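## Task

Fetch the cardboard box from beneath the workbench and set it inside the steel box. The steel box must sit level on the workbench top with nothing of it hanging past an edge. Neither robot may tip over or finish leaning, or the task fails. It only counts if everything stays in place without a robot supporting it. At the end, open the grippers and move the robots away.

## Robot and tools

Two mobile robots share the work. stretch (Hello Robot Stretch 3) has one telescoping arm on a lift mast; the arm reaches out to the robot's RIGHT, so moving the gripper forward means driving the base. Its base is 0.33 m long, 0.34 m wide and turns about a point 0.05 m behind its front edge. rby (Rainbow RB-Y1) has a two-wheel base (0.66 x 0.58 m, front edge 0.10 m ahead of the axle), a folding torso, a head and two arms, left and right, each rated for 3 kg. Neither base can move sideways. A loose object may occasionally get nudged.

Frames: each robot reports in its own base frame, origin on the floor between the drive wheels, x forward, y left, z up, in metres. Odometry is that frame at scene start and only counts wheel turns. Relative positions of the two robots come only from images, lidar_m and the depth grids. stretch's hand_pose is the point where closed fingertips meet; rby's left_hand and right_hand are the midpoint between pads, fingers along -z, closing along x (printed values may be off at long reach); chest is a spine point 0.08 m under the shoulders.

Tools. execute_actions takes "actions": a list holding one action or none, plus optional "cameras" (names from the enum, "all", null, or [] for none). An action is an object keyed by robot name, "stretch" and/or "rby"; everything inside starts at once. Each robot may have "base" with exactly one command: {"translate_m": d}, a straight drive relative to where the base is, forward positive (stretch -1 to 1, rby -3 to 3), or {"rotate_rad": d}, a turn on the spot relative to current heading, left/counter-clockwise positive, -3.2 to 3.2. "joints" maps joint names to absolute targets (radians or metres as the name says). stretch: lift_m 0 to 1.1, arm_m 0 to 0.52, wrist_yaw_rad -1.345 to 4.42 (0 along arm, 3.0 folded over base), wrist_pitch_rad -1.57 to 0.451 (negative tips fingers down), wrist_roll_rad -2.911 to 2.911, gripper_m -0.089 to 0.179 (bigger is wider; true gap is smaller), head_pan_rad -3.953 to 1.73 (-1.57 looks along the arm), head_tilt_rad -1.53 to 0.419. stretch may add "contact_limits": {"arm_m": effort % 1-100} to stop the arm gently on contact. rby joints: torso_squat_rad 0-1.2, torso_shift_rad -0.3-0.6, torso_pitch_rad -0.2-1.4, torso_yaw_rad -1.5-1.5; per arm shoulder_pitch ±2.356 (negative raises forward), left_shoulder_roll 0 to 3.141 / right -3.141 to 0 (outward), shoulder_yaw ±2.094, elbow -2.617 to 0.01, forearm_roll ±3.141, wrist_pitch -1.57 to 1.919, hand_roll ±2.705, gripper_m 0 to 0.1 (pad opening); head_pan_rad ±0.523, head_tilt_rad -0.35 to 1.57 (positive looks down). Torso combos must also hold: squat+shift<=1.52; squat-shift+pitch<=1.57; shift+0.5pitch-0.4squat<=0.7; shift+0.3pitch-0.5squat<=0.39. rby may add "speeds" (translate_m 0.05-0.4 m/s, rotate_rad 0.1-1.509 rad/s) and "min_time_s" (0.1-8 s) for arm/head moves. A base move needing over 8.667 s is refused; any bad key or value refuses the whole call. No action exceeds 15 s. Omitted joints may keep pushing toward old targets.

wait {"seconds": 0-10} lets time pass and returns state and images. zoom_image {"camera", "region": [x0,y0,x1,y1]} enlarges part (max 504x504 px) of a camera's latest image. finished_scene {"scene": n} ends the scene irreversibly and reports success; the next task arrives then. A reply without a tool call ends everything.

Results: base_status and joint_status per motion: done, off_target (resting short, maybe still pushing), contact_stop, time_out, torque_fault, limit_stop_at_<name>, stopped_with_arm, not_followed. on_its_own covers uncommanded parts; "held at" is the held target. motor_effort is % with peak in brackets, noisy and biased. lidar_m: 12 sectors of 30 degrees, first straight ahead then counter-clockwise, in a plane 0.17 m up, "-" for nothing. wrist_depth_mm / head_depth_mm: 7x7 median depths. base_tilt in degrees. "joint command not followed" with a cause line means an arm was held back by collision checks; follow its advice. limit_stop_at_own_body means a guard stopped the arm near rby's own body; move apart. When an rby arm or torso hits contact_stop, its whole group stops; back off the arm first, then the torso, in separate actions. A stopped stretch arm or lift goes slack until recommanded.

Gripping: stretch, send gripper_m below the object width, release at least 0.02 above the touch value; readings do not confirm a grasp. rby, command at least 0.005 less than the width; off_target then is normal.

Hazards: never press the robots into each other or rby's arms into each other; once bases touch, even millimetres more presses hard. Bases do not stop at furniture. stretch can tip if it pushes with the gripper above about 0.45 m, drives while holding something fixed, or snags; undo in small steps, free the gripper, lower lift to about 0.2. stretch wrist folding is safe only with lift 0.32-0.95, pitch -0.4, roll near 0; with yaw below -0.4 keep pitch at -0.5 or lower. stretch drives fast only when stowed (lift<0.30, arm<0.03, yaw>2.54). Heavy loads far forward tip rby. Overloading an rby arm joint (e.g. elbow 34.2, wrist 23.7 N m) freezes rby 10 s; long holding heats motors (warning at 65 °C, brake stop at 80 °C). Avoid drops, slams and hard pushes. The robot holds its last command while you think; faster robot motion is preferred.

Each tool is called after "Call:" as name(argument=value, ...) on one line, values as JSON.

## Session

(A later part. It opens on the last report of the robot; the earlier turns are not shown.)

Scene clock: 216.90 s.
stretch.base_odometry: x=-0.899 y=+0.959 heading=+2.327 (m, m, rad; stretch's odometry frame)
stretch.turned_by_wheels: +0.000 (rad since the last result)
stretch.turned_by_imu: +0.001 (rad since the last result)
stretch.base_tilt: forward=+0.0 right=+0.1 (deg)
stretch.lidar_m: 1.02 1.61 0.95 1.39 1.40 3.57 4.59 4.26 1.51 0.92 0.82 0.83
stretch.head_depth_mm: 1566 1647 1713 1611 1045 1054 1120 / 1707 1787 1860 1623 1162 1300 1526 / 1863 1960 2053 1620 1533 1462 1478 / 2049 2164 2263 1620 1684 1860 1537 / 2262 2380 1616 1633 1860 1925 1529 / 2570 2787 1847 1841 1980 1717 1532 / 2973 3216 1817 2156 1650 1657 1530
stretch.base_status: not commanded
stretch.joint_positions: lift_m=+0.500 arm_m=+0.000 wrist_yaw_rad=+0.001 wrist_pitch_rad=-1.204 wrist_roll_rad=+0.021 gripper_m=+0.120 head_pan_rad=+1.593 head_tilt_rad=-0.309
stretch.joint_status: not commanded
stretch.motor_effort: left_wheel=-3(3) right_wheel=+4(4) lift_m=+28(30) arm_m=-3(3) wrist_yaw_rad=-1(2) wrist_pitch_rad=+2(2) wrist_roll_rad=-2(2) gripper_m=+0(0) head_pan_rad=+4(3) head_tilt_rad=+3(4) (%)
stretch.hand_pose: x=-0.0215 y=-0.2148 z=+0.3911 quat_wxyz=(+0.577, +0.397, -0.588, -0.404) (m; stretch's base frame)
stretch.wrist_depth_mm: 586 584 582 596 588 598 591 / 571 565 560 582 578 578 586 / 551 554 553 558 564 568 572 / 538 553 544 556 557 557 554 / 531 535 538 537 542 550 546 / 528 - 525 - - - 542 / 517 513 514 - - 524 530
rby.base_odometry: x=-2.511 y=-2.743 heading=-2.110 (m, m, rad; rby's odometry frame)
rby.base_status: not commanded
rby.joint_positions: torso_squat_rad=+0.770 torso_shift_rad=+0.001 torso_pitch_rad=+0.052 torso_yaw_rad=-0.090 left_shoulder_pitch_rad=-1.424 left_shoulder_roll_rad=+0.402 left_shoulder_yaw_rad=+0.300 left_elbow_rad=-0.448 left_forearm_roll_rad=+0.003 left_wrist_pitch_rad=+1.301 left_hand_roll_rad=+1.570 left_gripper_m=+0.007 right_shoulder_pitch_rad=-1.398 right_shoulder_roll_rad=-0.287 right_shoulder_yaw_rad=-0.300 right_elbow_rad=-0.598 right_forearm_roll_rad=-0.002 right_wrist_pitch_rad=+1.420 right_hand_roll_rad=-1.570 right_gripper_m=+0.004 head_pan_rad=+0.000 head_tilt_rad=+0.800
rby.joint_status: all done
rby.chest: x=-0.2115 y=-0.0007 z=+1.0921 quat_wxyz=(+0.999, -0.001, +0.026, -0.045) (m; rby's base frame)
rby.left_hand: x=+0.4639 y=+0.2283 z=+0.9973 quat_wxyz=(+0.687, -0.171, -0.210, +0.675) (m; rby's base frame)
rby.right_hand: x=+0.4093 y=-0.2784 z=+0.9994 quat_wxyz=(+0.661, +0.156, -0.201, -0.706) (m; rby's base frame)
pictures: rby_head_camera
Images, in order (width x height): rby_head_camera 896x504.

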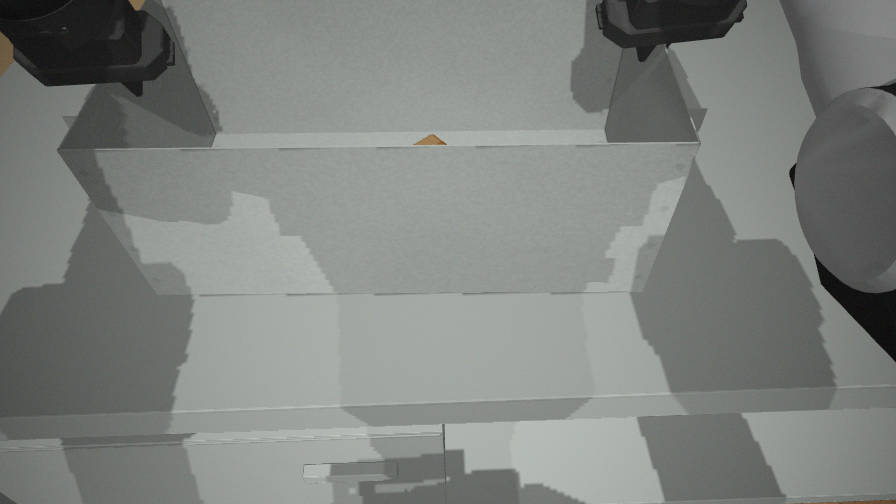

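Call:
execute_actions(actions=[{"rby":{"joints":{"torso_squat_rad":0.80}}}], cameras=["rby_head_camera"])

Call:
execute_actions(actions=[{"rby":{"joints":{"left_gripper_m":0.09,"right_gripper_m":0.09}}}], cameras=[])

Call:
execute_actions(actions=[{"rby":{"joints":{"torso_squat_rad":0.45}}}], cameras=["rby_head_camera"])

Call:
execute_actions(actions=[{"rby":{"base":{"translate_m":-0.6},"joints":{"head_tilt_rad":0.5}}}], cameras=["rby_head_camera","stretch_head_camera"])

Scene clock: 219.53 s.
stretch.base_odometry: x=-0.899 y=+0.959 heading=+2.327 (m, m, rad; stretch's odometry frame)
stretch.turned_by_wheels: +0.000 (rad since the last result)
stretch.turned_by_imu: +0.001 (rad since the last result)
stretch.base_tilt: forward=+0.0 right=+0.1 (deg)
stretch.lidar_m: 1.02 1.61 0.95 1.40 1.40 3.57 4.64 4.25 1.51 0.92 0.82 0.82
stretch.head_depth_mm: 1560 1643 1708 1620 1043 1055 1127 / 1704 1779 1869 1624 1161 1298 1523 / 1861 1954 2049 1624 1527 1457 1491 / 2035 2146 2249 1620 1675 1845 1530 / 2288 2407 1621 1635 1861 1926 1537 / 2583 2769 1826 1841 1967 1717 1526 / 2945 3186 1786 2138 1641 1667 1527
stretch.base_status: not commanded
stretch.joint_positions: lift_m=+0.500 arm_m=+0.000 wrist_yaw_rad=+0.001 wrist_pitch_rad=-1.204 wrist_roll_rad=+0.021 gripper_m=+0.120 head_pan_rad=+1.593 head_tilt_rad=-0.309
stretch.joint_status: not commanded
stretch.motor_effort: left_wheel=-3(3) right_wheel=+3(4) lift_m=+29(29) arm_m=-3(3) wrist_yaw_rad=-1(1) wrist_pitch_rad=+2(2) wrist_roll_rad=-2(2) gripper_m=+0(0) head_pan_rad=+3(3) head_tilt_rad=+3(4) (%)
stretch.hand_pose: x=-0.0215 y=-0.2148 z=+0.3911 quat_wxyz=(+0.577, +0.397, -0.588, -0.404) (m; stretch's base frame)
stretch.wrist_depth_mm: 588 575 581 595 588 585 600 / 560 574 570 581 579 578 591 / 552 557 562 564 567 557 569 / 540 544 553 557 554 555 565 / 535 533 543 537 542 544 543 / 523 - 527 - - - 541 / 510 512 522 - - 531 529
rby.base_odometry: x=-2.511 y=-2.743 heading=-2.110 (m, m, rad; rby's odometry frame)
rby.base_status: not commanded
rby.joint_positions: torso_squat_rad=+0.800 torso_shift_rad=+0.001 torso_pitch_rad=+0.051 torso_yaw_rad=-0.090 left_shoulder_pitch_rad=-1.426 left_shoulder_roll_rad=+0.402 left_shoulder_yaw_rad=+0.300 left_elbow_rad=-0.449 left_forearm_roll_rad=+0.003 left_wrist_pitch_rad=+1.301 left_hand_roll_rad=+1.570 left_gripper_m=+0.007 right_shoulder_pitch_rad=-1.399 right_shoulder_roll_rad=-0.287 right_shoulder_yaw_rad=-0.300 right_elbow_rad=-0.598 right_forearm_roll_rad=-0.002 right_wrist_pitch_rad=+1.420 right_hand_roll_rad=-1.570 right_gripper_m=+0.004 head_pan_rad=+0.000 head_tilt_rad=+0.800
rby.joint_status: all done
rby.chest: x=-0.2119 y=-0.0007 z=+1.0773 quat_wxyz=(+0.999, -0.001, +0.026, -0.045) (m; rby's base frame)
rby.left_hand: x=+0.4644 y=+0.2282 z=+0.9851 quat_wxyz=(+0.686, -0.173, -0.211, +0.674) (m; rby's base frame)
rby.right_hand: x=+0.4092 y=-0.2784 z=+0.9858 quat_wxyz=(+0.660, +0.157, -0.201, -0.706) (m; rby's base frame)
pictures: rby_head_camera
Images, in order (width x height): rby_head_camera 896x504.

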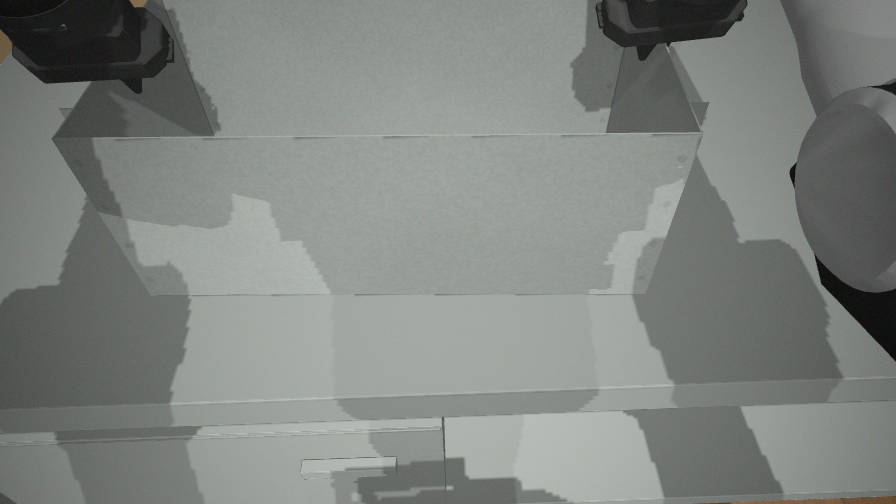

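Scene clock: 220.93 s.
stretch.base_odometry: x=-0.899 y=+0.959 heading=+2.327 (m, m, rad; stretch's odometry frame)
stretch.turned_by_wheels: +0.000 (rad since the last result)
stretch.turned_by_imu: +0.000 (rad since the last result)
stretch.base_tilt: forward=-0.1 right=+0.0 (deg)
stretch.lidar_m: 1.02 1.61 0.95 1.39 1.40 3.55 4.61 4.26 1.51 0.92 0.82 0.83
stretch.head_depth_mm: 1573 1642 1710 1607 1043 1054 1124 / 1706 1776 1872 1618 1165 1296 1523 / 1868 1953 2048 1616 1532 1466 1484 / 2046 2168 2261 1619 1682 1849 1524 / 2289 2426 1630 1624 1871 1921 1534 / 2577 2768 1834 1836 1963 1727 1535 / 2928 3164 1791 2159 1650 1674 1543
stretch.base_status: not commanded
stretch.joint_positions: lift_m=+0.500 arm_m=+0.000 wrist_yaw_rad=+0.001 wrist_pitch_rad=-1.204 wrist_roll_rad=+0.021 gripper_m=+0.120 head_pan_rad=+1.593 head_tilt_rad=-0.309
stretch.joint_status: not commanded
stretch.motor_effort: left_wheel=-3(3) right_wheel=+5(4) lift_m=+29(29) arm_m=-3(3) wrist_yaw_rad=+0(0) wrist_pitch_rad=+2(2) wrist_roll_rad=-2(2) gripper_m=+0(0) head_pan_rad=+3(3) head_tilt_rad=+3(3) (%)
stretch.hand_pose: x=-0.0215 y=-0.2148 z=+0.3911 quat_wxyz=(+0.577, +0.397, -0.588, -0.404) (m; stretch's base frame)
stretch.wrist_depth_mm: 581 583 592 592 593 602 602 / 569 566 573 572 575 580 592 / 554 563 557 565 560 574 569 / 543 546 552 551 556 550 560 / 529 538 531 542 546 541 542 / 519 - 531 - - - 530 / 508 506 520 - - 522 528
rby.base_odometry: x=-2.511 y=-2.743 heading=-2.110 (m, m, rad; rby's odometry frame)
rby.base_status: not commanded
rby.joint_positions: torso_squat_rad=+0.800 torso_shift_rad=+0.000 torso_pitch_rad=+0.050 torso_yaw_rad=-0.090 left_shoulder_pitch_rad=-1.425 left_shoulder_roll_rad=+0.410 left_shoulder_yaw_rad=+0.300 left_elbow_rad=-0.450 left_forearm_roll_rad=+0.000 left_wrist_pitch_rad=+1.300 left_hand_roll_rad=+1.570 left_gripper_m=+0.090 right_shoulder_pitch_rad=-1.399 right_shoulder_roll_rad=-0.295 right_shoulder_yaw_rad=-0.300 right_elbow_rad=-0.600 right_forearm_roll_rad=+0.000 right_wrist_pitch_rad=+1.420 right_hand_roll_rad=-1.570 right_gripper_m=+0.090 head_pan_rad=+0.000 head_tilt_rad=+0.800
rby.joint_status: all done
rby.chest: x=-0.2124 y=-0.0006 z=+1.0772 quat_wxyz=(+0.999, -0.001, +0.025, -0.045) (m; rby's base frame)
rby.left_hand: x=+0.4645 y=+0.2336 z=+0.9876 quat_wxyz=(+0.683, -0.172, -0.215, +0.676) (m; rby's base frame)
rby.right_hand: x=+0.4091 y=-0.2833 z=+0.9891 quat_wxyz=(+0.658, +0.157, -0.205, -0.708) (m; rby's base frame)
pictures: none
No camera images: the call's "cameras" was empty. Leave "cameras" out to get every camera's image.

Scene clock: 222.90 s.
stretch.base_odometry: x=-0.899 y=+0.959 heading=+2.327 (m, m, rad; stretch's odometry frame)
stretch.turned_by_wheels: +0.000 (rad since the last result)
stretch.turned_by_imu: +0.001 (rad since the last result)
stretch.base_tilt: forward=+0.0 right=+0.1 (deg)
stretch.lidar_m: 1.02 1.61 0.95 1.39 1.40 3.55 4.64 4.25 1.51 0.92 0.82 0.83
stretch.head_depth_mm: 1569 1634 1714 1625 1046 1055 1128 / 1700 1791 1872 1626 1163 1292 1528 / 1865 1943 2067 1618 1529 1463 1486 / 2035 2140 2244 1624 1690 1855 1533 / 2287 2310 2069 1637 1858 1916 1531 / 2568 2654 2126 1820 1969 1714 1524 / 2964 2933 3471 2134 2167 1676 1536
stretch.base_status: not commanded
stretch.joint_positions: lift_m=+0.500 arm_m=+0.000 wrist_yaw_rad=+0.001 wrist_pitch_rad=-1.204 wrist_roll_rad=+0.021 gripper_m=+0.120 head_pan_rad=+1.593 head_tilt_rad=-0.309
stretch.joint_status: not commanded
stretch.motor_effort: left_wheel=-3(3) right_wheel=+4(4) lift_m=+29(28) arm_m=-3(3) wrist_yaw_rad=-2(0) wrist_pitch_rad=+1(1) wrist_roll_rad=-2(2) gripper_m=+0(0) head_pan_rad=+3(3) head_tilt_rad=+4(3) (%)
stretch.hand_pose: x=-0.0215 y=-0.2148 z=+0.3911 quat_wxyz=(+0.577, +0.397, -0.588, -0.404) (m; stretch's base frame)
stretch.wrist_depth_mm: 575 575 577 584 591 590 590 / 570 568 567 579 578 578 590 / 551 554 566 564 563 574 571 / 547 540 550 549 557 554 556 / 530 538 541 543 541 541 550 / 521 - 526 - - - 536 / 515 510 520 - - 529 524
rby.base_odometry: x=-2.511 y=-2.743 heading=-2.110 (m, m, rad; rby's odometry frame)
rby.base_status: not commanded
rby.joint_positions: torso_squat_rad=+0.450 torso_shift_rad=+0.000 torso_pitch_rad=+0.050 torso_yaw_rad=-0.090 left_shoulder_pitch_rad=-1.425 left_shoulder_roll_rad=+0.410 left_shoulder_yaw_rad=+0.300 left_elbow_rad=-0.450 left_forearm_roll_rad=+0.000 left_wrist_pitch_rad=+1.300 left_hand_roll_rad=+1.570 left_gripper_m=+0.090 right_shoulder_pitch_rad=-1.400 right_shoulder_roll_rad=-0.295 right_shoulder_yaw_rad=-0.300 right_elbow_rad=-0.600 right_forearm_roll_rad=+0.000 right_wrist_pitch_rad=+1.420 right_hand_roll_rad=-1.570 right_gripper_m=+0.090 head_pan_rad=+0.000 head_tilt_rad=+0.800
rby.joint_status: all done
rby.chest: x=-0.2125 y=-0.0008 z=+1.2199 quat_wxyz=(+0.999, -0.001, +0.025, -0.045) (m; rby's base frame)
rby.left_hand: x=+0.4645 y=+0.2335 z=+1.1304 quat_wxyz=(+0.683, -0.172, -0.215, +0.676) (m; rby's base frame)
rby.right_hand: x=+0.4091 y=-0.2835 z=+1.1319 quat_wxyz=(+0.658, +0.157, -0.205, -0.708) (m; rby's base frame)
pictures: rby_head_camera
Images, in order (width x height): rby_head_camera 896x504.

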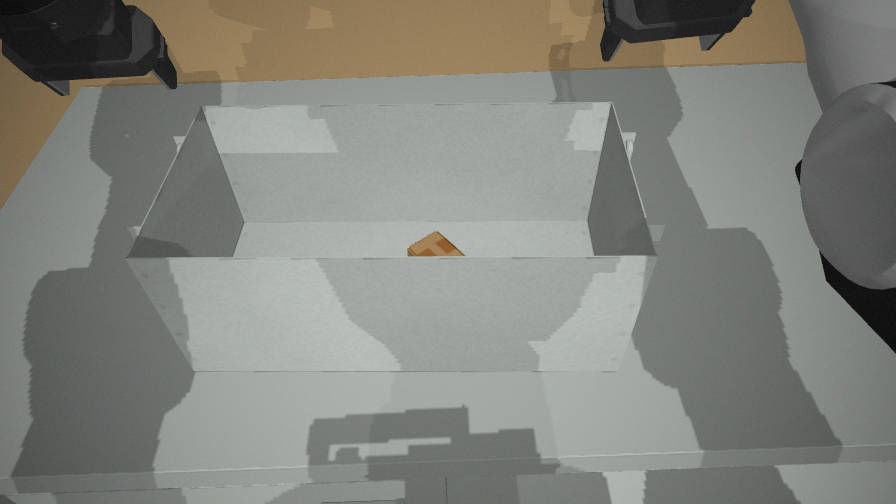

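Scene clock: 226.10 s.
stretch.base_odometry: x=-0.899 y=+0.959 heading=+2.327 (m, m, rad; stretch's odometry frame)
stretch.turned_by_wheels: +0.000 (rad since the last result)
stretch.turned_by_imu: +0.001 (rad since the last result)
stretch.base_tilt: forward=+0.0 right=+0.1 (deg)
stretch.lidar_m: 1.02 1.61 0.95 1.79 1.17 1.21 4.60 4.27 1.51 0.92 0.82 0.83
stretch.head_depth_mm: 1579 1629 1703 1616 1042 1058 1120 / 1700 1787 1861 1636 1167 1298 1530 / 1847 1955 2062 1626 1527 1459 1482 / 2043 2160 2260 1627 1672 1843 1530 / 2268 2444 2474 1631 1852 1922 1528 / 2556 2728 2760 1811 1954 1944 1519 / 2901 3189 3538 2162 2271 1947 1534
stretch.base_status: not commanded
stretch.joint_positions: lift_m=+0.500 arm_m=+0.000 wrist_yaw_rad=+0.001 wrist_pitch_rad=-1.204 wrist_roll_rad=+0.021 gripper_m=+0.120 head_pan_rad=+1.593 head_tilt_rad=-0.309
stretch.joint_status: not commanded
stretch.motor_effort: left_wheel=-3(3) right_wheel=+4(4) lift_m=+29(29) arm_m=-3(3) wrist_yaw_rad=-1(0) wrist_pitch_rad=+1(2) wrist_roll_rad=-2(2) gripper_m=+1(0) head_pan_rad=+3(3) head_tilt_rad=+4(4) (%)
stretch.hand_pose: x=-0.0215 y=-0.2148 z=+0.3911 quat_wxyz=(+0.577, +0.397, -0.588, -0.404) (m; stretch's base frame)
stretch.wrist_depth_mm: 579 591 580 587 586 591 602 / 571 568 569 587 583 573 584 / 552 560 560 563 566 568 567 / 537 546 551 548 556 557 561 / 528 534 537 541 542 551 544 / 524 - 529 - - - 534 / 513 515 517 - - 521 531
rby.base_odometry: x=-2.203 y=-2.228 heading=-2.109 (m, m, rad; rby's odometry frame)
rby.base_status: done
rby.joint_positions: torso_squat_rad=+0.450 torso_shift_rad=+0.000 torso_pitch_rad=+0.050 torso_yaw_rad=-0.090 left_shoulder_pitch_rad=-1.425 left_shoulder_roll_rad=+0.410 left_shoulder_yaw_rad=+0.300 left_elbow_rad=-0.450 left_forearm_roll_rad=+0.000 left_wrist_pitch_rad=+1.300 left_hand_roll_rad=+1.570 left_gripper_m=+0.090 right_shoulder_pitch_rad=-1.400 right_shoulder_roll_rad=-0.295 right_shoulder_yaw_rad=-0.300 right_elbow_rad=-0.600 right_forearm_roll_rad=+0.000 right_wrist_pitch_rad=+1.420 right_hand_roll_rad=-1.570 right_gripper_m=+0.090 head_pan_rad=+0.000 head_tilt_rad=+0.500
rby.joint_status: all done
rby.chest: x=-0.2126 y=-0.0007 z=+1.2198 quat_wxyz=(+0.999, -0.001, +0.025, -0.045) (m; rby's base frame)
rby.left_hand: x=+0.4644 y=+0.2336 z=+1.1306 quat_wxyz=(+0.683, -0.172, -0.215, +0.676) (m; rby's base frame)
rby.right_hand: x=+0.4090 y=-0.2835 z=+1.1321 quat_wxyz=(+0.658, +0.157, -0.206, -0.708) (m; rby's base frame)
pictures: rby_head_camera, stretch_head_camera (sideways: a quarter turn clockwise sets it upright)
Images, in order (width x height): rby_head_camera 896x504, stretch_head_camera 896x504.

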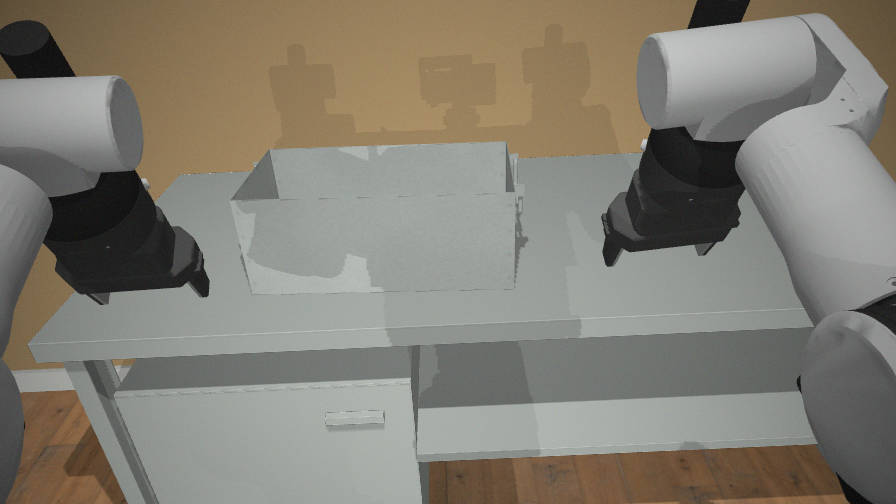

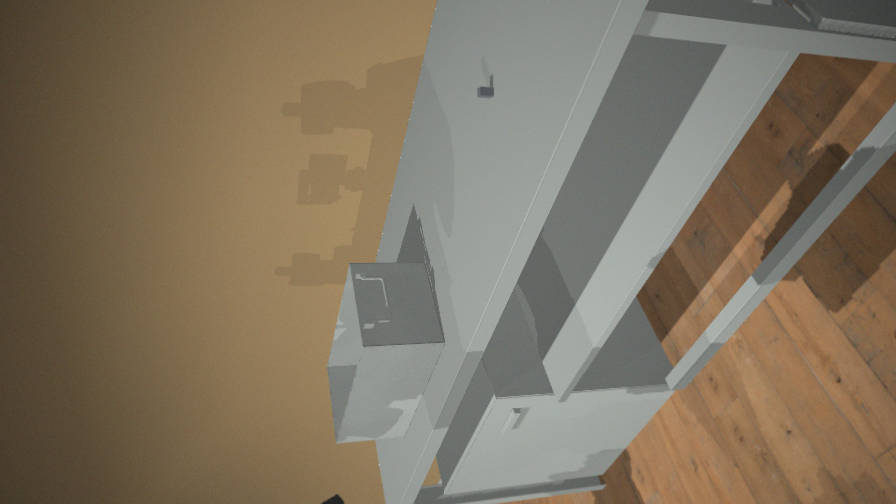

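Call:
finished_scene(scene=1)

The scene is finished: the task was done.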